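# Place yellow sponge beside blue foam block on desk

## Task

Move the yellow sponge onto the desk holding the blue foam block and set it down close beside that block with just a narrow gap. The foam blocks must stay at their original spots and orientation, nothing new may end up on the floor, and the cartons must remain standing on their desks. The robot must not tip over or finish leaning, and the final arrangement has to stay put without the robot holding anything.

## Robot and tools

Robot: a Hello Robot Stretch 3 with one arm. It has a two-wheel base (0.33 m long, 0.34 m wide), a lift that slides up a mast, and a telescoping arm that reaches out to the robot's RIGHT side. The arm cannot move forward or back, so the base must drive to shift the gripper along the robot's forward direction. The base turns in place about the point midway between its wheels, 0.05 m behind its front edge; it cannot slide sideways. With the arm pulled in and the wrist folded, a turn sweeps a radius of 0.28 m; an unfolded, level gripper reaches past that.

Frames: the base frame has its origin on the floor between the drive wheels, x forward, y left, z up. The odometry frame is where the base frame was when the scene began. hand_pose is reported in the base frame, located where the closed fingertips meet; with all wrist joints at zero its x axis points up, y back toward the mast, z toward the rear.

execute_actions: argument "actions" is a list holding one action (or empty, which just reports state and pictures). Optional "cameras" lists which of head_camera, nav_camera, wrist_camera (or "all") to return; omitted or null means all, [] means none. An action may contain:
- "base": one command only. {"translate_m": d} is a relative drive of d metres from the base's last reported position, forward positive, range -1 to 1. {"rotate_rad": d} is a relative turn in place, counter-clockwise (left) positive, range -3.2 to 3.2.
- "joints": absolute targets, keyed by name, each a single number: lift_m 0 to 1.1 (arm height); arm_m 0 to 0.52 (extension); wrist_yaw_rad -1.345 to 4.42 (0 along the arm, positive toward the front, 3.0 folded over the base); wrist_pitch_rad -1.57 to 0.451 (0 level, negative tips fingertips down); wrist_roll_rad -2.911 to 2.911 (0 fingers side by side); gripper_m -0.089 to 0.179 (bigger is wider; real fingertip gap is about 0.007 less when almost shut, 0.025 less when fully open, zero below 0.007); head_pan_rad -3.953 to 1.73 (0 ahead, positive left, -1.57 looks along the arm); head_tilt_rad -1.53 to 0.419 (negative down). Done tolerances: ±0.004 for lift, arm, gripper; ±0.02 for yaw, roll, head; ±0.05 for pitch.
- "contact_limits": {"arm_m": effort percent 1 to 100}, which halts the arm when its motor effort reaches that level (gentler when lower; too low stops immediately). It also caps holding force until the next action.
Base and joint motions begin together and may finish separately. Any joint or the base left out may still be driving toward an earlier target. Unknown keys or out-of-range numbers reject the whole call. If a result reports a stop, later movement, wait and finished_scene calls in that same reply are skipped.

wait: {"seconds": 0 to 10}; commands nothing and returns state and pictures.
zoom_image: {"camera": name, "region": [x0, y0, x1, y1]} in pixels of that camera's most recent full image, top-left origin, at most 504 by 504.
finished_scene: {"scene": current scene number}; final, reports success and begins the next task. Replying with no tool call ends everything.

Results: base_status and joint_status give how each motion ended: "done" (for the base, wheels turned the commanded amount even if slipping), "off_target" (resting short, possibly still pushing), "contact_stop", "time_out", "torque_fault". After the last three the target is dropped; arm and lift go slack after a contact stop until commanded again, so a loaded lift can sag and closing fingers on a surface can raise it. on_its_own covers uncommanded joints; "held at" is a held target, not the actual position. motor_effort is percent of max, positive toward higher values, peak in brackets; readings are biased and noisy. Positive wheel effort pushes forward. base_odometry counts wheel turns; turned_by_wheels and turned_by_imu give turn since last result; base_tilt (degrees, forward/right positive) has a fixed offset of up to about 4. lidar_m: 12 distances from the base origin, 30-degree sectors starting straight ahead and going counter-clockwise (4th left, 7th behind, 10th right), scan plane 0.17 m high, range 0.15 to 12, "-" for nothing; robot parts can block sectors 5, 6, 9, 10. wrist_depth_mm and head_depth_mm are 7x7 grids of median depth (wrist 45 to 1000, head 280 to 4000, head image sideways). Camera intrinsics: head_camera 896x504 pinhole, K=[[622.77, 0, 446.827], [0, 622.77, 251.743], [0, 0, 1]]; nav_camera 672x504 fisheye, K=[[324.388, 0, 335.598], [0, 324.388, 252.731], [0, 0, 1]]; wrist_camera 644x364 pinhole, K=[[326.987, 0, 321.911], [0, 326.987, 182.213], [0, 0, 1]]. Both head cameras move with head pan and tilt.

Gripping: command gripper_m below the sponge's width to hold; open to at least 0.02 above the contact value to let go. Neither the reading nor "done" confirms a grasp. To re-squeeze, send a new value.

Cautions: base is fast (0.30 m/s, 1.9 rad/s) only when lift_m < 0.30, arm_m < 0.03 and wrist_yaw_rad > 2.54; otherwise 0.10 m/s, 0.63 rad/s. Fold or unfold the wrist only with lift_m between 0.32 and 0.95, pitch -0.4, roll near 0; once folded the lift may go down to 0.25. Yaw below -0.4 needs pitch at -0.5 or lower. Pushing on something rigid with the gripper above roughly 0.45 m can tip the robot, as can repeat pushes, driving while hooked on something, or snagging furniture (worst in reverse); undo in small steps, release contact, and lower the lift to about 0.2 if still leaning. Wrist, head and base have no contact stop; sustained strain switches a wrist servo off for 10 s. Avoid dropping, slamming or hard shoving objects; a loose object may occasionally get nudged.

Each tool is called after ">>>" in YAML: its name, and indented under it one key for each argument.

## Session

>>> execute_actions:
  actions: []

Scene clock: 0.00 s.
base_odometry: x=+0.000 y=+0.000 heading=+0.000 (m, m, rad; odometry frame)
turned_by_wheels: +0.000 (rad since the last result)
turned_by_imu: +0.000 (rad since the last result)
base_tilt: forward=-1.8 right=+0.5 (deg)
lidar_m: 2.06 2.49 2.15 1.85 2.47 2.08 1.82 1.87 1.24 1.60 1.37 2.04
head_depth_mm: 1867 2319 2313 2358 2309 2342 2016 / 1884 2351 2383 2391 2374 2417 2080 / 1892 2410 2461 2428 1829 2474 2064 / 1647 2470 2480 2536 1859 2011 1972 / 1658 2535 2545 2527 1904 2547 1961 / 1724 2615 2579 2587 2557 2633 2049 / 1667 2675 2693 2710 2688 2706 2025
base_status: not commanded
joint_positions: lift_m=+0.465 arm_m=+0.000 wrist_yaw_rad=+3.081 wrist_pitch_rad=-0.609 wrist_roll_rad=-0.002 gripper_m=+0.037 head_pan_rad=+0.020 head_tilt_rad=-0.006
joint_status: not commanded
motor_effort: left_wheel=+0 right_wheel=+0 lift_m=+25 arm_m=+1 wrist_yaw_rad=+0 wrist_pitch_rad=+4 wrist_roll_rad=+0 gripper_m=-1 head_pan_rad=+0 head_tilt_rad=+2 (%)
hand_pose: x=-0.0093 y=+0.0514 z=+0.4373 quat_wxyz=(+0.233, +0.680, +0.192, +0.669) (m; base frame)
wrist_depth_mm: - - - - - - - / - - - - - - - / - - - - - 976 933 / 932 925 864 884 847 827 799 / 783 755 757 738 745 704 694 / 675 652 668 655 - 616 597 / 605 579 - - 554 549 534
pictures: head_camera (sideways: a quarter turn clockwise sets it upright), nav_camera (sideways: a quarter turn counterclockwise sets it upright), wrist_camera
Images, in order (width x height): head_camera 896x504, nav_camera 672x504, wrist_camera 644x364.

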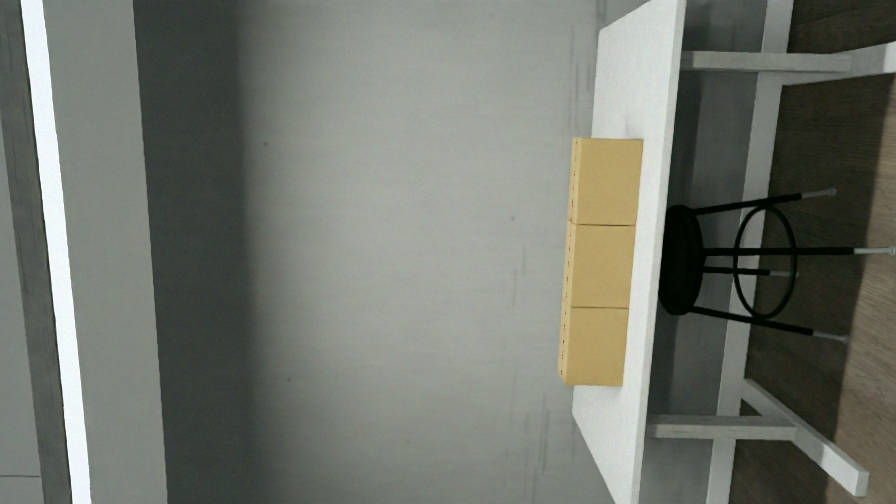

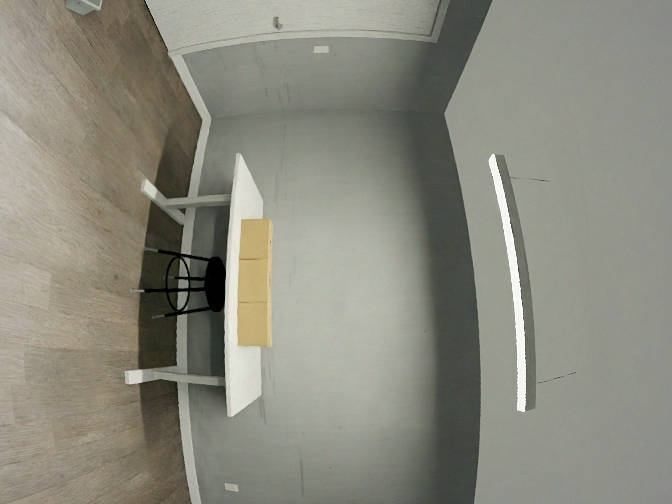

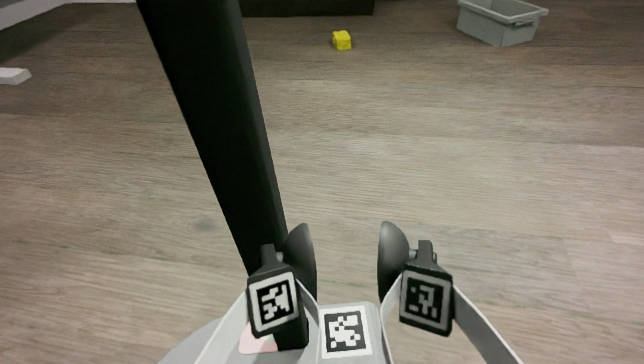

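>>> execute_actions:
  actions:
    - {"joints":{"head_pan_rad":-2.3,"head_tilt_rad":-0.4,"wrist_pitch_rad":-0.4,"lift_m":0.33}}
  cameras: ["head_camera","nav_camera"]

>>> execute_actions:
  actions:
    - {"base":{"rotate_rad":1.75},"joints":{"head_pan_rad":-0.3,"head_tilt_rad":-0.7,"lift_m":0.28}}
  cameras: ["head_camera","nav_camera"]

Scene clock: 2.53 s.
base_odometry: x=+0.000 y=+0.000 heading=+0.000 (m, m, rad; odometry frame)
turned_by_wheels: +0.000 (rad since the last result)
turned_by_imu: +0.000 (rad since the last result)
base_tilt: forward=-1.9 right=+0.6 (deg)
lidar_m: 2.06 2.49 2.16 1.85 2.47 2.08 1.82 1.87 1.24 1.60 1.36 2.04
head_depth_mm: 1864 2061 2307 2570 2263 1707 1372 / 1752 1901 2128 2366 2229 1693 1360 / 1643 1760 1963 2163 2237 1687 1352 / 1558 1690 1809 2006 2107 1671 1351 / 1480 1595 1620 1321 1930 1597 1339 / 1406 1504 956 981 1891 1667 1335 / 1324 1413 900 908 1778 1647 1330
base_status: not commanded
joint_positions: lift_m=+0.330 arm_m=+0.000 wrist_yaw_rad=+3.081 wrist_pitch_rad=-0.421 wrist_roll_rad=-0.002 gripper_m=+0.037 head_pan_rad=-2.293 head_tilt_rad=-0.395
joint_status: all done
motor_effort: left_wheel=+0(0) right_wheel=+0(1) lift_m=+18(22) arm_m=+1(0) wrist_yaw_rad=+0(0) wrist_pitch_rad=+6(6) wrist_roll_rad=+0(0) gripper_m=-1(0) head_pan_rad=-5(55) head_tilt_rad=-2(27) (%)
hand_pose: x=-0.0076 y=+0.0791 z=+0.3424 quat_wxyz=(+0.169, +0.695, +0.127, +0.687) (m; base frame)
wrist_depth_mm: - - - - - - - / - - - - - - - / - - - - - - - / 971 922 - 875 864 849 794 / 758 744 - 716 712 674 659 / 622 614 597 583 - 561 545 / 533 530 - - 488 482 481
pictures: head_camera (sideways: a quarter turn clockwise sets it upright), nav_camera (sideways: a quarter turn counterclockwise sets it upright)
Images, in order (width x height): head_camera 896x504, nav_camera 672x504.

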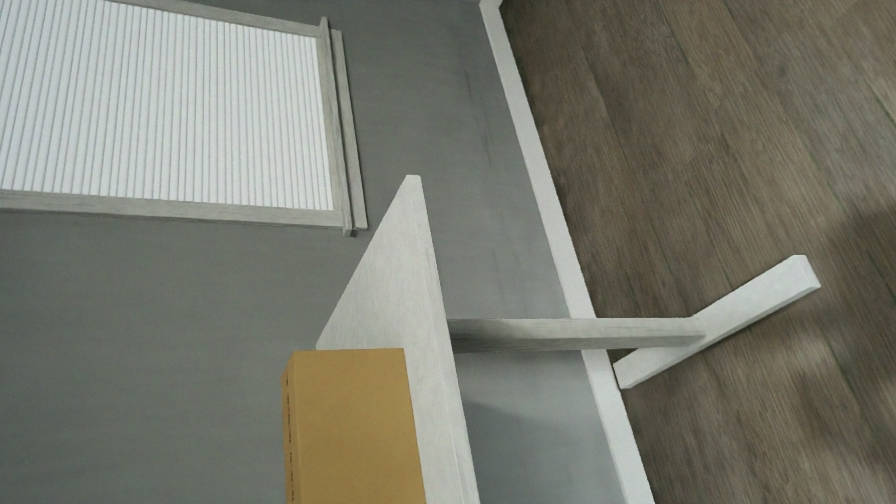

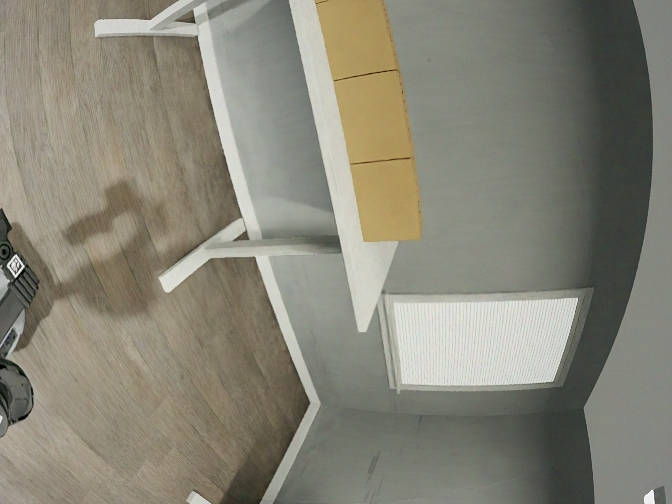

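Scene clock: 5.20 s.
base_odometry: x=+0.000 y=+0.000 heading=+1.750 (m, m, rad; odometry frame)
turned_by_wheels: +1.750 (rad since the last result)
turned_by_imu: +1.731 (rad since the last result)
base_tilt: forward=-1.8 right=+0.7 (deg)
lidar_m: 2.03 2.08 1.82 2.30 1.25 1.60 1.37 2.08 2.04 1.81 2.29 1.85
head_depth_mm: 1786 2014 2299 1963 1638 1359 1164 / 1810 2043 2335 1939 1618 1355 1164 / 1823 2071 2331 1982 1615 1348 1156 / 1798 1990 2279 1979 1597 1339 1154 / 1816 1996 2234 1948 1583 1341 1150 / 1814 1978 2271 1957 1576 1328 1148 / 1826 1958 2223 1916 1567 1317 1144
base_status: done
joint_positions: lift_m=+0.280 arm_m=+0.000 wrist_yaw_rad=+3.081 wrist_pitch_rad=-0.420 wrist_roll_rad=-0.002 gripper_m=+0.037 head_pan_rad=-0.307 head_tilt_rad=-0.692
joint_status: all done
motor_effort: left_wheel=-1(8) right_wheel=+1(8) lift_m=+18(18) arm_m=+0(0) wrist_yaw_rad=+2(1) wrist_pitch_rad=+6(6) wrist_roll_rad=-1(0) gripper_m=+0(0) head_pan_rad=+4(53) head_tilt_rad=-3(24) (%)
hand_pose: x=-0.0076 y=+0.0791 z=+0.2925 quat_wxyz=(+0.169, +0.695, +0.127, +0.688) (m; base frame)
wrist_depth_mm: - - - - - - - / - - - - - - - / - - - - - 968 905 / 880 823 - 769 770 726 731 / 679 675 - 644 645 604 579 / 558 543 543 544 - 495 494 / 476 488 - - 425 432 427
pictures: head_camera (sideways: a quarter turn clockwise sets it upright), nav_camera (sideways: a quarter turn counterclockwise sets it upright)
Images, in order (width x height): head_camera 896x504, nav_camera 672x504.

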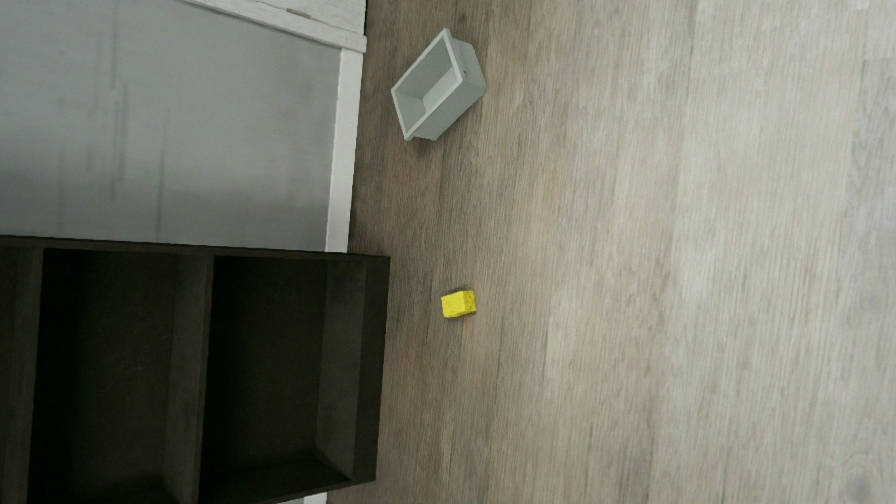

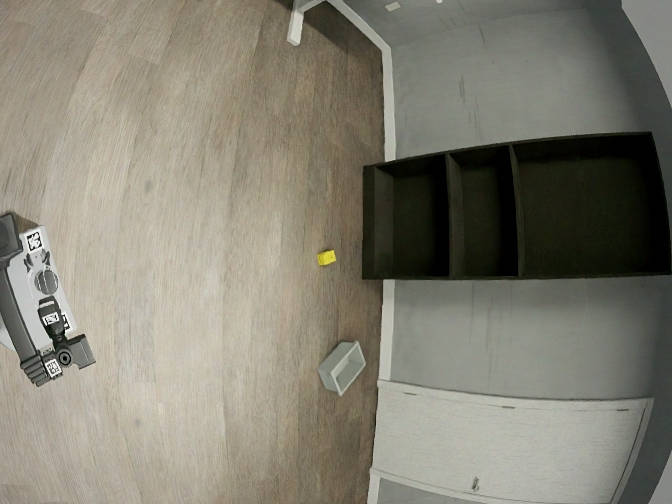

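>>> execute_actions:
  actions:
    - {"base":{"translate_m":1.0},"joints":{"head_pan_rad":-0.7,"head_tilt_rad":-1.1}}
  cameras: ["head_camera"]

Scene clock: 10.73 s.
base_odometry: x=-0.178 y=+0.984 heading=+1.750 (m, m, rad; odometry frame)
turned_by_wheels: +0.000 (rad since the last result)
turned_by_imu: -0.002 (rad since the last result)
base_tilt: forward=-1.7 right=+0.5 (deg)
lidar_m: 1.02 1.62 1.41 1.78 2.40 2.06 2.37 2.68 2.27 1.93 1.33 0.98
head_depth_mm: 1436 1737 1580 1462 1312 1205 1106 / 1381 1705 1616 1446 1319 1198 1089 / 1331 1636 1610 1437 1302 1214 - / 1037 1478 1562 1433 1291 1211 - / 1032 1427 1518 1419 1297 1173 - / 1008 1394 1476 1405 1285 1171 1094 / 991 1335 1444 1387 1275 1161 1078
base_status: done
joint_positions: lift_m=+0.280 arm_m=+0.000 wrist_yaw_rad=+3.081 wrist_pitch_rad=-0.420 wrist_roll_rad=-0.002 gripper_m=+0.037 head_pan_rad=-0.693 head_tilt_rad=-1.087
joint_status: all done
motor_effort: left_wheel=-2(7) right_wheel=+2(6) lift_m=+18(18) arm_m=+0(0) wrist_yaw_rad=+0(1) wrist_pitch_rad=+6(6) wrist_roll_rad=+0(0) gripper_m=-1(0) head_pan_rad=-4(36) head_tilt_rad=-5(29) (%)
hand_pose: x=-0.0076 y=+0.0792 z=+0.2925 quat_wxyz=(+0.169, +0.695, +0.127, +0.688) (m; base frame)
wrist_depth_mm: - - - - - - - / - - - - - - - / - - - - - 972 941 / 869 840 - 776 773 730 720 / 672 666 - 645 630 602 582 / 558 541 533 540 - 505 498 / 472 484 - - 432 426 424
pictures: head_camera (sideways: a quarter turn clockwise sets it upright)
Images, in order (width x height): head_camera 896x504.

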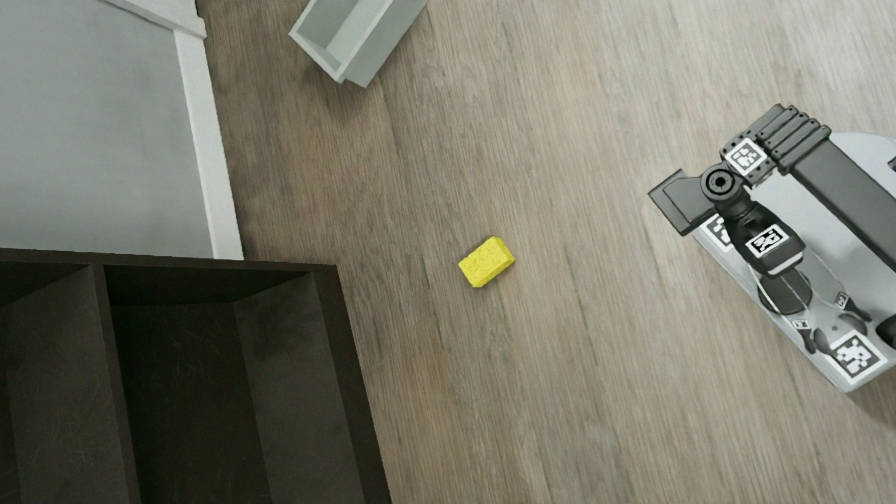

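>>> execute_actions:
  actions:
    - {"base":{"translate_m":0.37},"joints":{"lift_m":0.34,"arm_m":0.245,"wrist_yaw_rad":1.5,"gripper_m":0.14,"head_pan_rad":-1.3,"head_tilt_rad":-1.25}}
  cameras: []

>>> execute_actions:
  actions:
    - {"joints":{"wrist_pitch_rad":-1.4,"lift_m":0.25}}
  cameras: ["wrist_camera"]

Scene clock: 16.53 s.
base_odometry: x=-0.244 y=+1.348 heading=+1.750 (m, m, rad; odometry frame)
turned_by_wheels: +0.000 (rad since the last result)
turned_by_imu: -0.002 (rad since the last result)
base_tilt: forward=-1.9 right=+0.6 (deg)
lidar_m: 0.65 1.18 1.27 1.27 2.20 2.40 2.73 2.52 2.54 1.43 0.75 0.85
head_depth_mm: 1690 1573 1456 1365 1276 1199 1130 / 1707 1525 1452 1350 1266 1207 - / 1673 1534 1465 1332 1285 - - / 1610 1547 1444 1317 1279 - - / 1421 1530 1422 1330 1255 1190 1112 / 1187 1120 1322 1313 1244 1165 1100 / 793 1179 1297 1281 1223 1166 1099
base_status: done
joint_positions: lift_m=+0.340 arm_m=+0.245 wrist_yaw_rad=+1.502 wrist_pitch_rad=-0.419 wrist_roll_rad=-0.002 gripper_m=+0.140 head_pan_rad=-1.294 head_tilt_rad=-1.235
joint_status: all done
motor_effort: left_wheel=-2(10) right_wheel=+1(7) lift_m=+31(32) arm_m=+6(7) wrist_yaw_rad=-2(5) wrist_pitch_rad=+5(5) wrist_roll_rad=+0(0) gripper_m=+0(100) head_pan_rad=-4(47) head_tilt_rad=-6(20) (%)
hand_pose: x=+0.2023 y=-0.4051 z=+0.3521 quat_wxyz=(+0.607, +0.579, -0.404, +0.365) (m; base frame)
wrist_depth_mm: 556 696 657 604 543 511 317 / 606 725 736 656 598 546 323 / - 737 810 718 652 592 370 / 946 705 736 714 693 596 608 / 789 686 594 567 549 518 655 / 633 625 608 563 501 473 579 / 553 512 526 510 502 486 489
pictures: none
No camera images: the call's "cameras" was empty. Leave "cameras" out to get every camera's image.

Scene clock: 18.20 s.
base_odometry: x=-0.244 y=+1.348 heading=+1.750 (m, m, rad; odometry frame)
turned_by_wheels: +0.000 (rad since the last result)
turned_by_imu: +0.000 (rad since the last result)
base_tilt: forward=-1.8 right=+0.5 (deg)
lidar_m: 0.66 1.18 1.27 1.27 2.20 2.40 2.74 2.52 2.55 1.43 0.74 0.85
head_depth_mm: 1711 1570 1453 1356 1270 1199 1133 / 1687 1527 1447 1356 1264 1199 1115 / 1679 1521 1439 1327 1276 - - / 1609 1530 1427 1327 1270 - - / 1411 1529 1419 1330 1247 1184 1106 / 1188 1121 1312 1318 1238 1170 1102 / 794 1179 1294 1284 1227 1159 1101
base_status: not commanded
joint_positions: lift_m=+0.250 arm_m=+0.245 wrist_yaw_rad=+1.502 wrist_pitch_rad=-1.397 wrist_roll_rad=-0.002 gripper_m=+0.140 head_pan_rad=-1.294 head_tilt_rad=-1.235
joint_status: all done
motor_effort: left_wheel=-2(2) right_wheel=+2(2) lift_m=+18(25) arm_m=+7(6) wrist_yaw_rad=-2(2) wrist_pitch_rad=-1(5) wrist_roll_rad=+0(0) gripper_m=+0(0) head_pan_rad=-4(4) head_tilt_rad=-7(7) (%)
hand_pose: x=-0.0009 y=-0.3912 z=+0.1325 quat_wxyz=(+0.706, +0.702, -0.085, +0.037) (m; base frame)
wrist_depth_mm: 317 309 309 302 300 291 292 / 315 312 307 302 297 293 291 / 314 312 307 302 295 293 290 / 313 310 306 254 295 292 290 / - 308 305 254 295 291 289 / - 309 299 299 293 292 286 / - 304 302 297 295 290 286
pictures: wrist_camera
Images, in order (width x height): wrist_camera 644x364.

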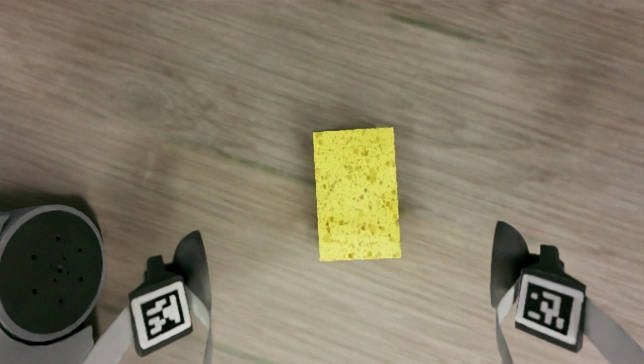

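>>> execute_actions:
  actions:
    - {"base":{"translate_m":0.034},"joints":{"arm_m":0.263,"lift_m":0.139,"gripper_m":0.12}}
  cameras: ["wrist_camera"]

>>> execute_actions:
  actions:
    - {"joints":{"gripper_m":0.03}}
  cameras: ["wrist_camera"]

Scene clock: 20.60 s.
base_odometry: x=-0.250 y=+1.382 heading=+1.750 (m, m, rad; odometry frame)
turned_by_wheels: +0.000 (rad since the last result)
turned_by_imu: -0.001 (rad since the last result)
base_tilt: forward=-1.7 right=+0.6 (deg)
lidar_m: 0.62 1.14 1.68 1.26 2.18 2.43 2.77 2.99 2.57 1.39 0.73 0.82
head_depth_mm: 1724 1566 1450 1363 1275 1199 1133 / 1697 1524 1454 1350 1263 1185 1124 / 1653 1564 1444 1318 1267 - 1104 / 1565 1540 1434 1336 1274 - - / 1368 1516 1413 1329 1242 1180 1108 / 805 1053 1309 1328 1238 1166 1111 / 795 1168 1299 1261 1225 1165 1096
base_status: done
joint_positions: lift_m=+0.139 arm_m=+0.263 wrist_yaw_rad=+1.502 wrist_pitch_rad=-1.398 wrist_roll_rad=-0.002 gripper_m=+0.120 head_pan_rad=-1.294 head_tilt_rad=-1.235
joint_status: all done
motor_effort: left_wheel=-2(4) right_wheel=+1(4) lift_m=+19(18) arm_m=+6(6) wrist_yaw_rad=-3(2) wrist_pitch_rad=-1(1) wrist_roll_rad=+0(0) gripper_m=-1(86) head_pan_rad=-4(4) head_tilt_rad=-7(6) (%)
hand_pose: x=-0.0010 y=-0.4092 z=+0.0214 quat_wxyz=(+0.707, +0.702, -0.084, +0.037) (m; base frame)
wrist_depth_mm: 198 196 192 190 187 185 183 / 197 195 192 190 187 184 181 / 197 195 191 188 187 183 180 / 196 193 190 143 184 182 180 / 195 193 190 142 184 181 179 / 194 191 189 141 183 - 179 / 193 192 188 141 140 181 178
pictures: wrist_camera
Images, in order (width x height): wrist_camera 644x364.

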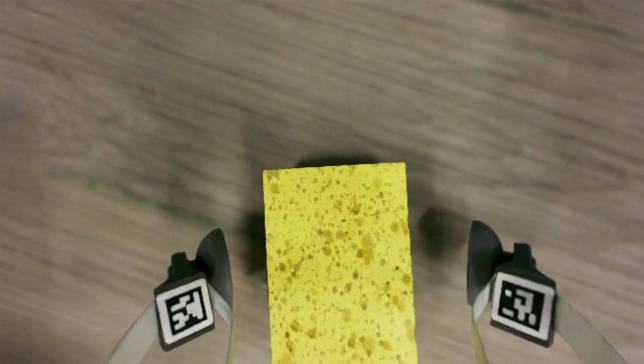

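Scene clock: 22.00 s.
base_odometry: x=-0.250 y=+1.382 heading=+1.750 (m, m, rad; odometry frame)
turned_by_wheels: +0.000 (rad since the last result)
turned_by_imu: +0.000 (rad since the last result)
base_tilt: forward=-1.7 right=+0.4 (deg)
lidar_m: 0.62 1.14 1.68 1.26 2.19 2.43 2.77 3.00 2.58 1.38 0.73 0.82
head_depth_mm: 1694 1555 1460 1367 1271 1205 1134 / 1702 1523 1450 1349 1270 1193 1127 / 1663 1552 1441 1325 1275 - 1104 / 1572 1539 1430 1343 1279 - - / 1378 1525 1411 1327 1247 1184 1110 / 804 1057 1313 1325 1239 1165 1104 / 793 1166 1295 1259 1236 1163 1100
base_status: not commanded
joint_positions: lift_m=+0.139 arm_m=+0.263 wrist_yaw_rad=+1.502 wrist_pitch_rad=-1.398 wrist_roll_rad=-0.002 gripper_m=+0.031 head_pan_rad=-1.294 head_tilt_rad=-1.235
joint_status: all done
motor_effort: left_wheel=-2(2) right_wheel=+1(2) lift_m=+18(18) arm_m=+6(6) wrist_yaw_rad=-2(2) wrist_pitch_rad=-1(0) wrist_roll_rad=+0(0) gripper_m=-17(100) head_pan_rad=-4(3) head_tilt_rad=-6(7) (%)
hand_pose: x=-0.0010 y=-0.4092 z=+0.0214 quat_wxyz=(+0.707, +0.702, -0.084, +0.037) (m; base frame)
wrist_depth_mm: 197 196 192 189 187 184 182 / 198 195 191 190 187 184 181 / 197 194 191 188 185 184 181 / 197 193 190 141 184 183 180 / 194 192 191 139 138 182 180 / 194 192 190 139 138 181 178 / 193 190 188 139 138 181 178
pictures: wrist_camera
Images, in order (width x height): wrist_camera 644x364.

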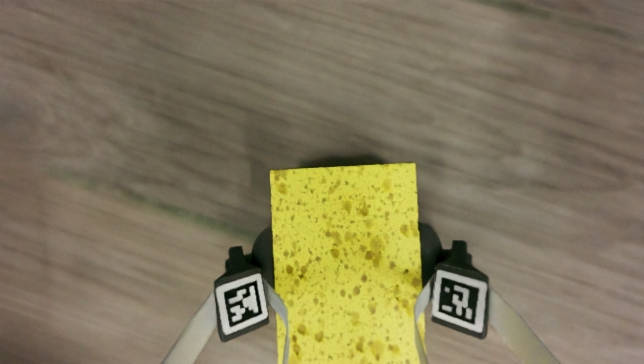

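>>> execute_actions:
  actions:
    - {"joints":{"lift_m":0.34,"wrist_pitch_rad":-0.4,"head_pan_rad":1.6,"head_tilt_rad":-0.4}}

Scene clock: 24.90 s.
base_odometry: x=-0.250 y=+1.382 heading=+1.750 (m, m, rad; odometry frame)
turned_by_wheels: +0.000 (rad since the last result)
turned_by_imu: +0.000 (rad since the last result)
base_tilt: forward=-1.8 right=+0.7 (deg)
lidar_m: 0.62 1.14 1.68 1.26 2.19 2.43 2.76 2.99 2.57 1.38 0.73 0.82
head_depth_mm: 1370 1444 1557 1674 1834 1669 1361 / 1414 1522 1562 1738 1895 1663 1354 / 1476 1580 1580 1343 1948 1612 1342 / 1500 1660 1261 1951 2061 1649 1336 / 1581 1737 1144 2055 2140 1638 1334 / 1652 1810 1205 2191 2130 1629 1327 / 1756 1862 1259 2314 2123 1630 1321
base_status: not commanded
joint_positions: lift_m=+0.340 arm_m=+0.263 wrist_yaw_rad=+1.502 wrist_pitch_rad=-0.422 wrist_roll_rad=-0.002 gripper_m=+0.031 head_pan_rad=+1.593 head_tilt_rad=-0.409
joint_status: all done
motor_effort: left_wheel=-2(2) right_wheel=+1(2) lift_m=+31(32) arm_m=+6(7) wrist_yaw_rad=-2(1) wrist_pitch_rad=+6(6) wrist_roll_rad=+0(0) gripper_m=-18(17) head_pan_rad=+5(54) head_tilt_rad=+4(35) (%)
hand_pose: x=+0.2020 y=-0.4230 z=+0.3516 quat_wxyz=(+0.607, +0.580, -0.404, +0.364) (m; base frame)
wrist_depth_mm: 570 665 616 566 522 477 305 / 572 706 691 616 560 516 292 / 611 767 753 672 611 545 304 / 874 707 740 140 626 582 346 / 727 643 594 140 138 501 613 / 638 622 593 139 137 430 565 / 548 526 502 139 137 472 482
pictures: head_camera (sideways: a quarter turn clockwise sets it upright), nav_camera (sideways: a quarter turn counterclockwise sets it upright), wrist_camera
Images, in order (width x height): head_camera 896x504, nav_camera 672x504, wrist_camera 644x364.

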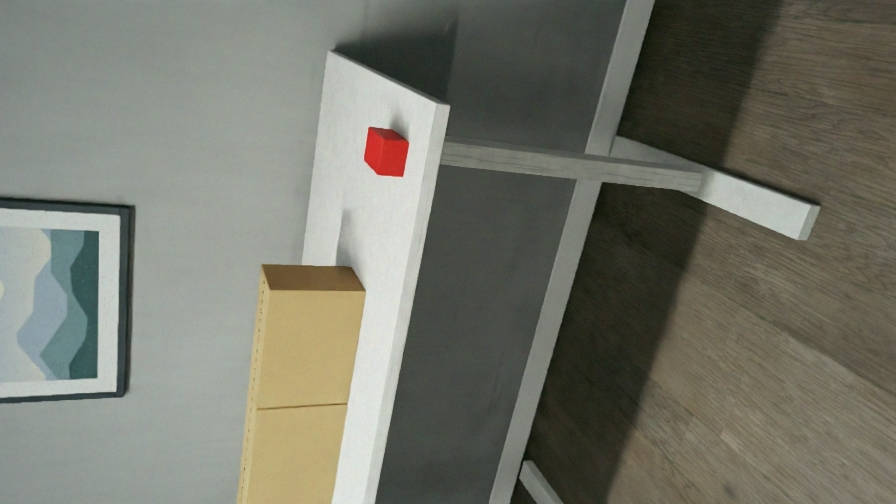

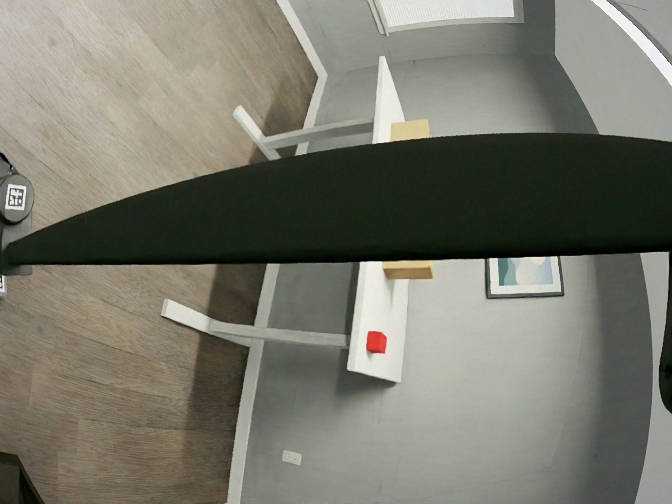

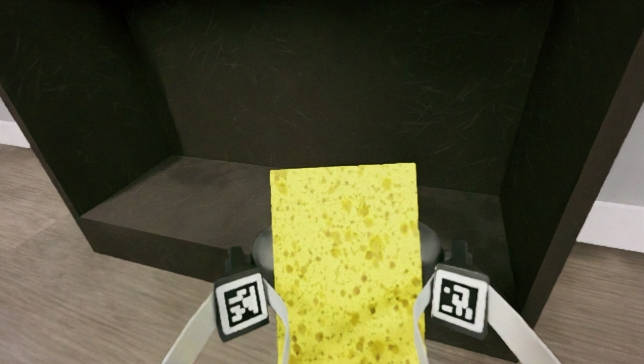

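>>> execute_actions:
  actions:
    - {"base":{"rotate_rad":0.4},"joints":{"arm_m":0.0,"wrist_yaw_rad":2.9,"head_pan_rad":-3.0,"head_tilt_rad":-0.4}}
  cameras: []

>>> execute_actions:
  actions:
    - {"base":{"translate_m":-1.0},"joints":{"lift_m":0.29}}
  cameras: ["head_camera","nav_camera"]

>>> execute_actions:
  actions:
    - {"base":{"translate_m":-1.0}}
  cameras: ["head_camera","nav_camera"]

Scene clock: 29.33 s.
base_odometry: x=-0.250 y=+1.382 heading=+2.149 (m, m, rad; odometry frame)
turned_by_wheels: +0.400 (rad since the last result)
turned_by_imu: +0.397 (rad since the last result)
base_tilt: forward=-1.9 right=+0.4 (deg)
lidar_m: 1.04 1.68 1.26 1.92 2.42 2.77 3.00 2.58 1.60 0.73 0.82 0.62
head_depth_mm: 2968 3061 3234 3232 2185 1685 1359 / 3252 3438 3651 3217 2188 1666 1351 / 3486 3754 - 3159 2173 1660 1348 / 3282 3545 3859 3119 2150 1646 1336 / 3056 3298 3512 3143 2111 1637 1332 / 2835 3052 2614 2914 2130 1635 1323 / 2681 2887 2495 2874 2130 1612 1320
base_status: done
joint_positions: lift_m=+0.340 arm_m=+0.000 wrist_yaw_rad=+2.897 wrist_pitch_rad=-0.421 wrist_roll_rad=-0.002 gripper_m=+0.031 head_pan_rad=-2.993 head_tilt_rad=-0.408
joint_status: all done
motor_effort: left_wheel=-1(6) right_wheel=+2(5) lift_m=+30(31) arm_m=-6(5) wrist_yaw_rad=+3(4) wrist_pitch_rad=+6(6) wrist_roll_rad=-1(0) gripper_m=-18(17) head_pan_rad=-5(55) head_tilt_rad=+4(5) (%)
hand_pose: x=+0.0330 y=+0.0720 z=+0.3517 quat_wxyz=(+0.231, +0.704, +0.063, +0.669) (m; base frame)
wrist_depth_mm: - - - - - - - / - - - - - - - / - - - - - - - / 983 - 912 141 785 868 819 / 771 - 753 139 138 684 674 / 646 611 - 139 138 586 566 / 543 525 - 138 137 486 491
pictures: none
No camera images: the call's "cameras" was empty. Leave "cameras" out to get every camera's image.

Scene clock: 34.80 s.
base_odometry: x=+0.297 y=+0.544 heading=+2.149 (m, m, rad; odometry frame)
turned_by_wheels: +0.000 (rad since the last result)
turned_by_imu: +0.000 (rad since the last result)
base_tilt: forward=-1.8 right=+0.4 (deg)
lidar_m: 1.61 2.02 2.12 2.49 2.21 1.85 2.62 1.64 1.91 1.73 1.55 1.27
head_depth_mm: 2235 2360 2483 2635 2225 1665 1360 / 2488 2605 2779 2813 2189 1681 1357 / 2671 2843 3081 3181 2161 1670 1341 / 2453 2671 2909 3039 2182 1654 1345 / 2286 2488 2690 2826 2163 1644 1334 / 2149 2316 2401 2547 2115 1624 1325 / 2036 2174 2183 2499 2115 1608 1325
base_status: done
joint_positions: lift_m=+0.290 arm_m=+0.000 wrist_yaw_rad=+2.897 wrist_pitch_rad=-0.421 wrist_roll_rad=-0.002 gripper_m=+0.031 head_pan_rad=-2.993 head_tilt_rad=-0.408
joint_status: all done
motor_effort: left_wheel=-2(10) right_wheel=+2(3) lift_m=+18(24) arm_m=-5(6) wrist_yaw_rad=+2(3) wrist_pitch_rad=+6(6) wrist_roll_rad=+0(0) gripper_m=-18(17) head_pan_rad=-5(4) head_tilt_rad=+3(4) (%)
hand_pose: x=+0.0330 y=+0.0721 z=+0.3024 quat_wxyz=(+0.231, +0.704, +0.063, +0.669) (m; base frame)
wrist_depth_mm: - - - - - - - / - - - - - - - / - - - - - 960 991 / 875 - 815 140 698 755 731 / 696 - 675 139 138 613 601 / 574 548 - 139 138 514 512 / 481 484 - 138 137 442 430
pictures: head_camera (sideways: a quarter turn clockwise sets it upright), nav_camera (sideways: a quarter turn counterclockwise sets it upright)
Images, in order (width x height): head_camera 896x504, nav_camera 672x504.

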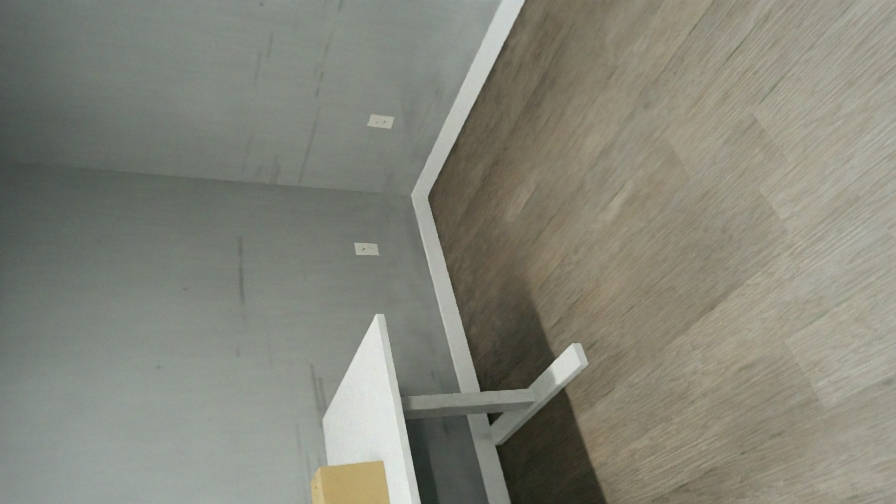

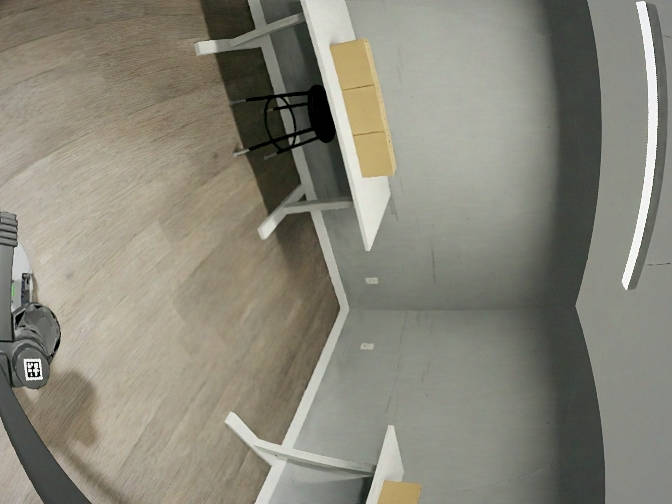

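Scene clock: 39.73 s.
base_odometry: x=+0.844 y=-0.293 heading=+2.149 (m, m, rad; odometry frame)
turned_by_wheels: +0.000 (rad since the last result)
turned_by_imu: +0.000 (rad since the last result)
base_tilt: forward=-1.6 right=+0.5 (deg)
lidar_m: 2.58 2.71 2.71 1.72 1.53 1.53 1.80 1.14 0.97 1.21 2.21 2.16
head_depth_mm: 1554 1620 1704 1802 1920 1679 1360 / 1712 1810 1895 2043 2108 1672 1348 / 1814 1955 2122 2254 2198 1654 1342 / 1669 1811 1992 2194 2159 1653 1319 / 1565 1670 1824 1966 2082 1638 1330 / 1468 1565 1685 1826 1957 1615 1332 / 1368 1456 1576 1687 1784 1625 1314
base_status: done
joint_positions: lift_m=+0.290 arm_m=+0.000 wrist_yaw_rad=+2.897 wrist_pitch_rad=-0.421 wrist_roll_rad=-0.002 gripper_m=+0.031 head_pan_rad=-2.993 head_tilt_rad=-0.407
joint_status: not commanded
motor_effort: left_wheel=-2(10) right_wheel=+1(5) lift_m=+19(18) arm_m=-6(6) wrist_yaw_rad=+2(2) wrist_pitch_rad=+6(6) wrist_roll_rad=+1(0) gripper_m=-17(18) head_pan_rad=-4(4) head_tilt_rad=+4(4) (%)
hand_pose: x=+0.0330 y=+0.0721 z=+0.3024 quat_wxyz=(+0.231, +0.704, +0.063, +0.669) (m; base frame)
wrist_depth_mm: - - - - - - - / - - - - - - - / - - - - - 996 937 / 804 - 836 140 688 774 736 / 691 - 674 139 138 613 604 / 565 546 - 139 137 521 500 / 481 488 - 138 137 437 440
pictures: head_camera (sideways: a quarter turn clockwise sets it upright), nav_camera (sideways: a quarter turn counterclockwise sets it upright)
Images, in order (width x height): head_camera 896x504, nav_camera 672x504.

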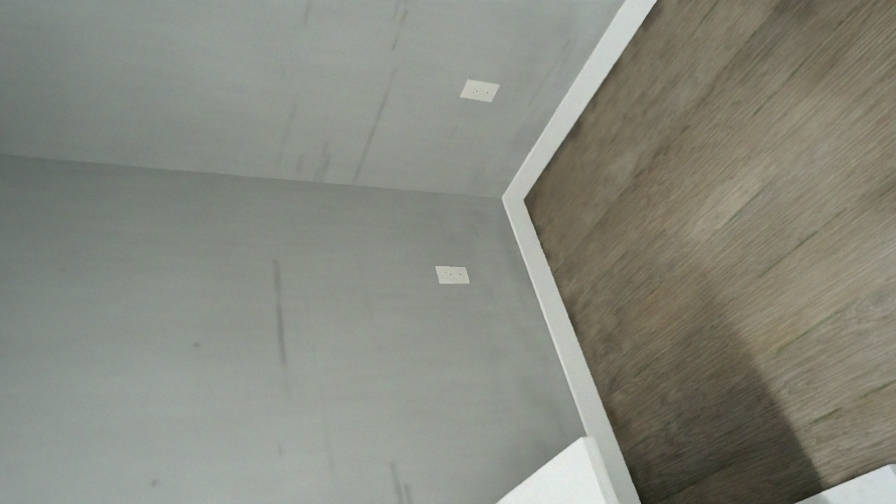

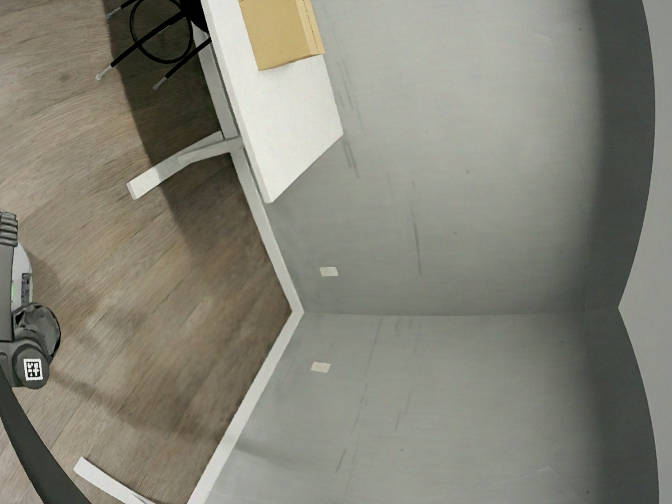

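>>> execute_actions:
  actions:
    - {"base":{"translate_m":-1.0},"joints":{"head_pan_rad":-1.1,"head_tilt_rad":-0.5}}
  cameras: ["head_camera","nav_camera"]

Scene clock: 45.03 s.
base_odometry: x=+1.390 y=-1.130 heading=+2.149 (m, m, rad; odometry frame)
turned_by_wheels: +0.000 (rad since the last result)
turned_by_imu: +0.000 (rad since the last result)
base_tilt: forward=-1.5 right=+0.5 (deg)
lidar_m: 3.12 3.87 0.97 0.96 0.85 0.85 0.96 0.85 0.85 0.64 1.04 2.88
head_depth_mm: 1203 1239 1290 1212 881 760 1255 / 1423 1470 1535 1198 876 711 1098 / 1734 1840 1758 1182 869 687 1236 / 2245 2429 1854 924 863 682 1235 / 2515 2691 1261 999 859 676 1203 / 2428 2629 1657 1222 956 1468 1255 / 2351 2567 2737 2570 1898 1511 1248
base_status: done
joint_positions: lift_m=+0.290 arm_m=+0.000 wrist_yaw_rad=+2.897 wrist_pitch_rad=-0.421 wrist_roll_rad=-0.002 gripper_m=+0.031 head_pan_rad=-1.107 head_tilt_rad=-0.494
joint_status: all done
motor_effort: left_wheel=-2(11) right_wheel=+2(5) lift_m=+19(18) arm_m=-5(5) wrist_yaw_rad=+2(3) wrist_pitch_rad=+6(6) wrist_roll_rad=+0(0) gripper_m=-17(17) head_pan_rad=+4(55) head_tilt_rad=-2(11) (%)
hand_pose: x=+0.0329 y=+0.0721 z=+0.3024 quat_wxyz=(+0.231, +0.704, +0.063, +0.669) (m; base frame)
wrist_depth_mm: - 869 - - - - - / - 932 - - - - - / 701 972 - - 994 979 947 / 732 - 826 141 727 760 744 / 695 - 679 139 138 620 598 / 569 554 - 138 138 516 509 / 484 487 - 139 138 435 438
pictures: head_camera (sideways: a quarter turn clockwise sets it upright), nav_camera (sideways: a quarter turn counterclockwise sets it upright)
Images, in order (width x height): head_camera 896x504, nav_camera 672x504.

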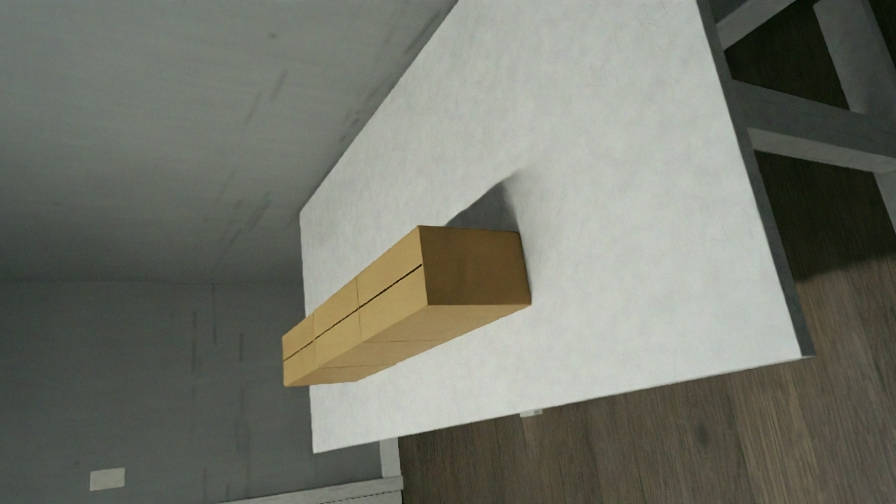

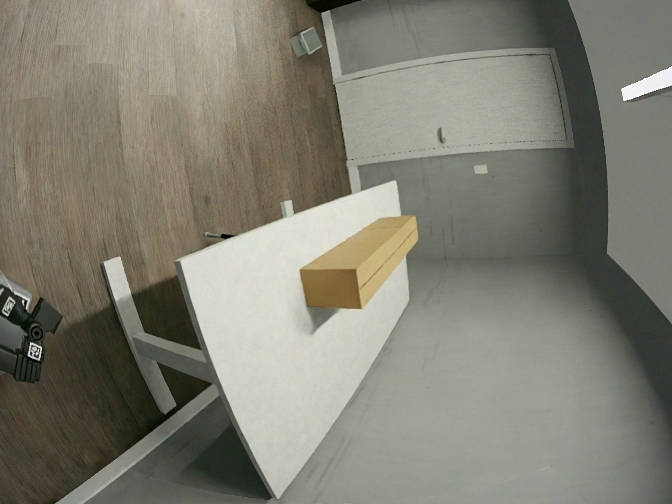

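>>> execute_actions:
  actions:
    - {"base":{"translate_m":-0.3},"joints":{"head_pan_rad":-0.9}}
  cameras: ["head_camera"]

>>> execute_actions:
  actions:
    - {"joints":{"head_pan_rad":0.95,"head_tilt_rad":-0.35}}
  cameras: ["head_camera","nav_camera"]

Scene clock: 48.20 s.
base_odometry: x=+1.554 y=-1.382 heading=+2.149 (m, m, rad; odometry frame)
turned_by_wheels: +0.000 (rad since the last result)
turned_by_imu: +0.000 (rad since the last result)
base_tilt: forward=-1.8 right=+0.5 (deg)
lidar_m: 3.40 3.73 1.12 0.73 0.65 0.65 0.71 0.63 0.63 0.75 0.73 3.08
head_depth_mm: 1279 1293 1310 1205 915 1349 1254 / 1666 1687 1635 1203 874 1561 1254 / 2388 2431 1887 1188 867 1108 1222 / 2650 2852 1854 1115 864 1488 1209 / 2600 2791 1357 1054 859 1476 1232 / 2581 2775 2963 1157 850 1472 1228 / 2525 2777 3081 2568 1770 1465 1253
base_status: done
joint_positions: lift_m=+0.290 arm_m=+0.000 wrist_yaw_rad=+2.897 wrist_pitch_rad=-0.421 wrist_roll_rad=-0.002 gripper_m=+0.031 head_pan_rad=-0.907 head_tilt_rad=-0.494
joint_status: all done
motor_effort: left_wheel=-2(10) right_wheel=+2(4) lift_m=+19(19) arm_m=-5(6) wrist_yaw_rad=+2(3) wrist_pitch_rad=+6(5) wrist_roll_rad=+0(0) gripper_m=-18(18) head_pan_rad=+4(26) head_tilt_rad=-3(3) (%)
hand_pose: x=+0.0329 y=+0.0721 z=+0.3024 quat_wxyz=(+0.231, +0.704, +0.063, +0.669) (m; base frame)
wrist_depth_mm: - 662 813 - - - - / - 717 865 - - - - / 541 750 893 - - 964 950 / 587 - 812 140 720 758 728 / 593 - 686 140 138 617 599 / 565 557 - 139 138 516 504 / 484 497 - 139 137 440 435
pictures: head_camera (sideways: a quarter turn clockwise sets it upright)
Images, in order (width x height): head_camera 896x504.

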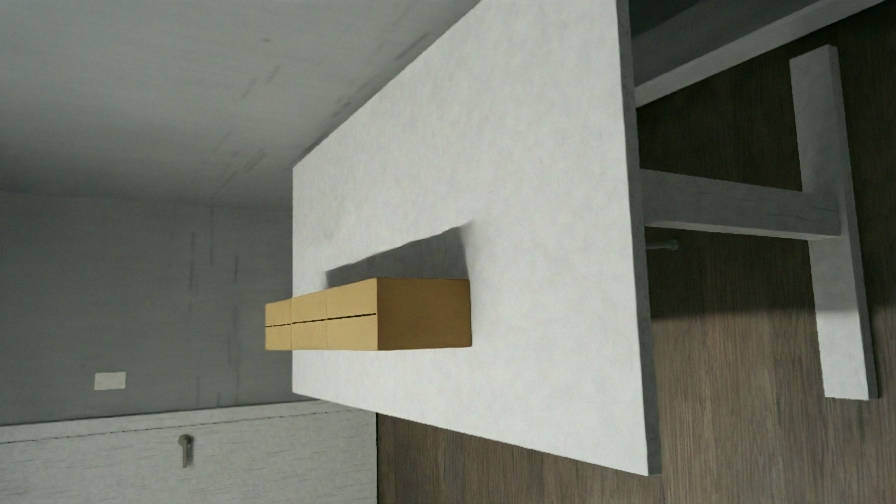

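Scene clock: 49.63 s.
base_odometry: x=+1.554 y=-1.382 heading=+2.149 (m, m, rad; odometry frame)
turned_by_wheels: +0.000 (rad since the last result)
turned_by_imu: +0.000 (rad since the last result)
base_tilt: forward=-1.9 right=+0.4 (deg)
lidar_m: 3.42 3.73 1.12 0.73 0.65 0.65 0.71 0.63 0.63 0.75 0.73 3.08
head_depth_mm: 3426 3699 3871 3666 2379 1782 1413 / 3448 3718 3979 3121 2345 1768 1415 / 3502 3845 1223 1245 2341 1747 1394 / 3472 3775 1886 1234 2347 1746 1389 / 2227 2358 1932 1191 1300 1437 1379 / 1595 1666 1653 1659 1944 1711 1377 / 1249 1292 1316 1324 1447 1505 1372
base_status: not commanded
joint_positions: lift_m=+0.290 arm_m=+0.000 wrist_yaw_rad=+2.897 wrist_pitch_rad=-0.421 wrist_roll_rad=-0.002 gripper_m=+0.031 head_pan_rad=+0.943 head_tilt_rad=-0.359
joint_status: all done
motor_effort: left_wheel=-2(2) right_wheel=+1(2) lift_m=+18(19) arm_m=-5(6) wrist_yaw_rad=+3(1) wrist_pitch_rad=+6(6) wrist_roll_rad=+0(0) gripper_m=-17(17) head_pan_rad=+4(54) head_tilt_rad=+4(15) (%)
hand_pose: x=+0.0329 y=+0.0721 z=+0.3024 quat_wxyz=(+0.231, +0.704, +0.063, +0.669) (m; base frame)
wrist_depth_mm: - 669 802 - - - - / - 718 857 - - - - / 543 762 906 - - 980 961 / 593 - 815 140 701 770 747 / 601 - 693 139 138 617 600 / 565 551 - 139 137 512 514 / 486 486 - 138 137 441 437
pictures: head_camera (sideways: a quarter turn clockwise sets it upright), nav_camera (sideways: a quarter turn counterclockwise sets it upright)
Images, in order (width x height): head_camera 896x504, nav_camera 672x504.

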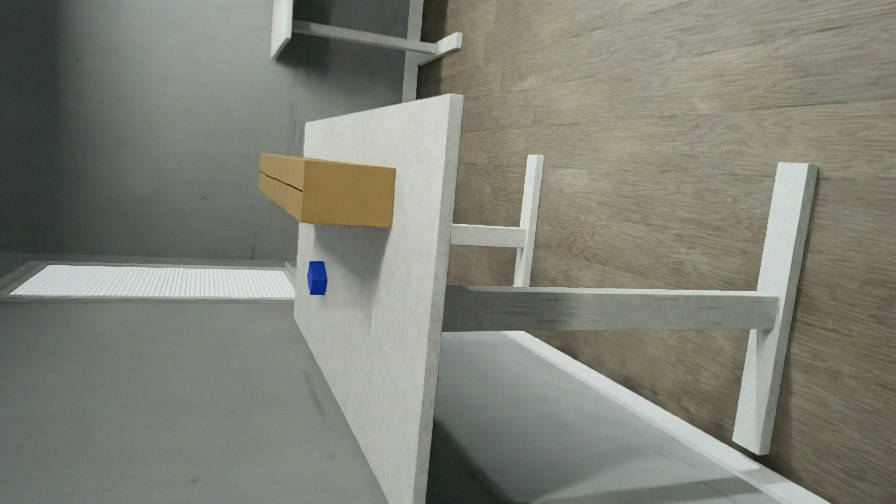

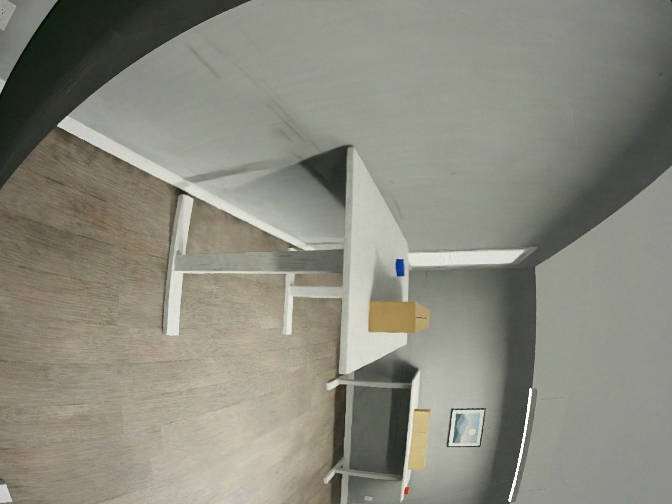

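>>> execute_actions:
  actions:
    - {"base":{"rotate_rad":-2.73},"joints":{"head_pan_rad":-2.6,"head_tilt_rad":-0.6}}
  cameras: ["nav_camera"]

>>> execute_actions:
  actions:
    - {"base":{"translate_m":-0.7}}
  cameras: ["head_camera","nav_camera"]

Scene clock: 55.77 s.
base_odometry: x=+1.554 y=-1.382 heading=-0.581 (m, m, rad; odometry frame)
turned_by_wheels: -2.730 (rad since the last result)
turned_by_imu: -2.707 (rad since the last result)
base_tilt: forward=-1.7 right=+0.6 (deg)
lidar_m: 0.63 0.63 0.70 0.73 3.09 3.43 3.72 1.12 0.79 0.65 0.65 0.72
head_depth_mm: 3375 3711 3254 2311 1769 1453 1217 / 3447 1640 2743 2281 1759 1420 1211 / 3365 1133 2840 2297 1748 1427 1204 / 3421 1423 2506 2159 1650 1422 1202 / 2125 1405 1233 2060 1617 1420 1196 / 1554 1383 1745 1916 1676 1398 1195 / 1218 1218 1324 1424 1516 1389 1188
base_status: done
joint_positions: lift_m=+0.290 arm_m=+0.000 wrist_yaw_rad=+2.897 wrist_pitch_rad=-0.421 wrist_roll_rad=-0.002 gripper_m=+0.031 head_pan_rad=-2.593 head_tilt_rad=-0.593
joint_status: all done
motor_effort: left_wheel=+1(12) right_wheel=-1(5) lift_m=+19(18) arm_m=-5(6) wrist_yaw_rad=+3(3) wrist_pitch_rad=+5(6) wrist_roll_rad=+0(0) gripper_m=-18(17) head_pan_rad=-5(58) head_tilt_rad=-3(19) (%)
hand_pose: x=+0.0329 y=+0.0721 z=+0.3024 quat_wxyz=(+0.231, +0.704, +0.063, +0.669) (m; base frame)
wrist_depth_mm: - - 727 - 781 620 504 / - - - - 828 643 527 / - - 984 992 909 676 540 / 871 - 811 140 705 697 565 / 707 - 674 139 138 611 566 / 574 551 - 139 137 514 507 / 484 481 - 138 137 440 435
pictures: nav_camera (sideways: a quarter turn counterclockwise sets it upright)
Images, in order (width x height): nav_camera 672x504.

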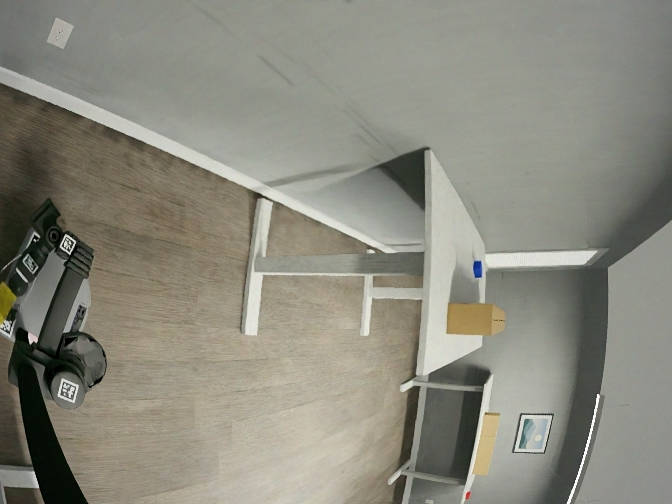

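Scene clock: 59.90 s.
base_odometry: x=+0.969 y=-0.998 heading=-0.581 (m, m, rad; odometry frame)
turned_by_wheels: +0.000 (rad since the last result)
turned_by_imu: +0.000 (rad since the last result)
base_tilt: forward=-1.7 right=+0.4 (deg)
lidar_m: 1.29 1.29 0.96 1.20 2.86 2.89 3.03 1.73 0.62 0.88 0.88 0.98
head_depth_mm: 2811 3093 3133 2310 1783 1446 1221 / 2889 3256 3277 2295 1772 1425 1210 / 2937 3158 3215 2281 1746 1426 1203 / 2913 1197 950 2074 1738 1427 1202 / 2731 827 785 593 1588 1413 1195 / 2084 658 635 587 471 1394 1189 / 1648 642 620 582 484 1401 1187
base_status: done
joint_positions: lift_m=+0.290 arm_m=+0.000 wrist_yaw_rad=+2.897 wrist_pitch_rad=-0.421 wrist_roll_rad=-0.002 gripper_m=+0.031 head_pan_rad=-2.593 head_tilt_rad=-0.593
joint_status: not commanded
motor_effort: left_wheel=+2(6) right_wheel=-1(6) lift_m=+18(18) arm_m=-6(5) wrist_yaw_rad=+3(3) wrist_pitch_rad=+6(5) wrist_roll_rad=+0(0) gripper_m=-17(17) head_pan_rad=-5(4) head_tilt_rad=-3(3) (%)
hand_pose: x=+0.0329 y=+0.0721 z=+0.3024 quat_wxyz=(+0.231, +0.704, +0.063, +0.669) (m; base frame)
wrist_depth_mm: - - - - - - - / - - - - - - - / - - - - 975 982 948 / 882 - 822 140 705 755 748 / 684 - 688 139 138 607 599 / 577 556 - 139 137 522 499 / 491 491 - 139 137 443 439
pictures: head_camera (sideways: a quarter turn clockwise sets it upright), nav_camera (sideways: a quarter turn counterclockwise sets it upright)
Images, in order (width x height): head_camera 896x504, nav_camera 672x504.

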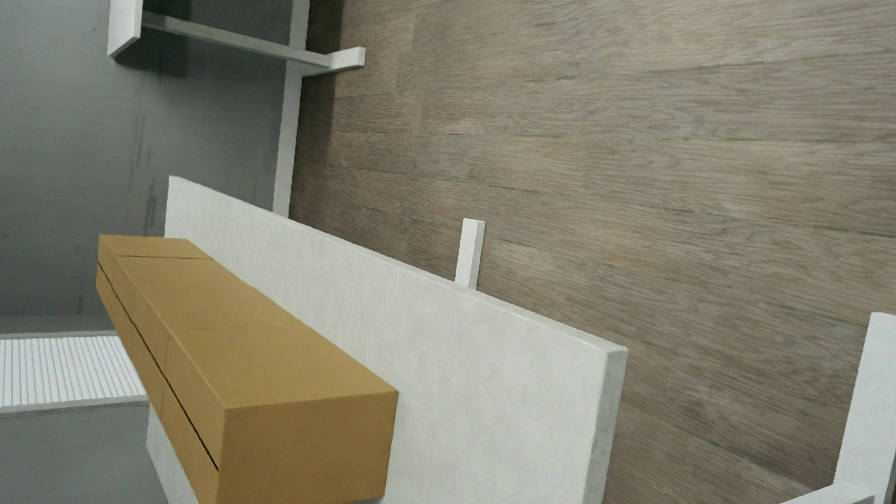

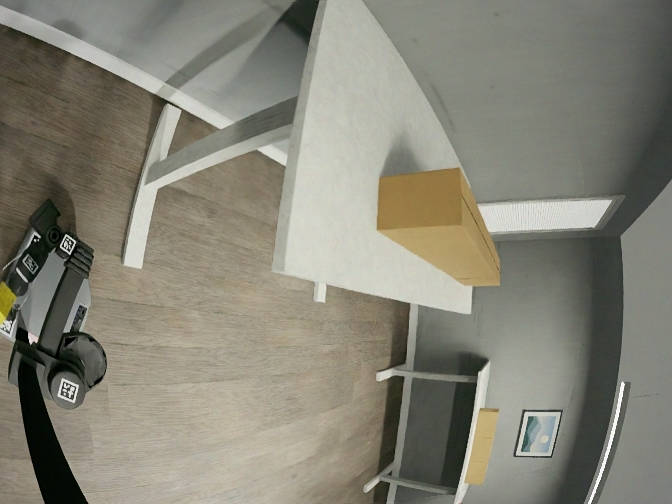

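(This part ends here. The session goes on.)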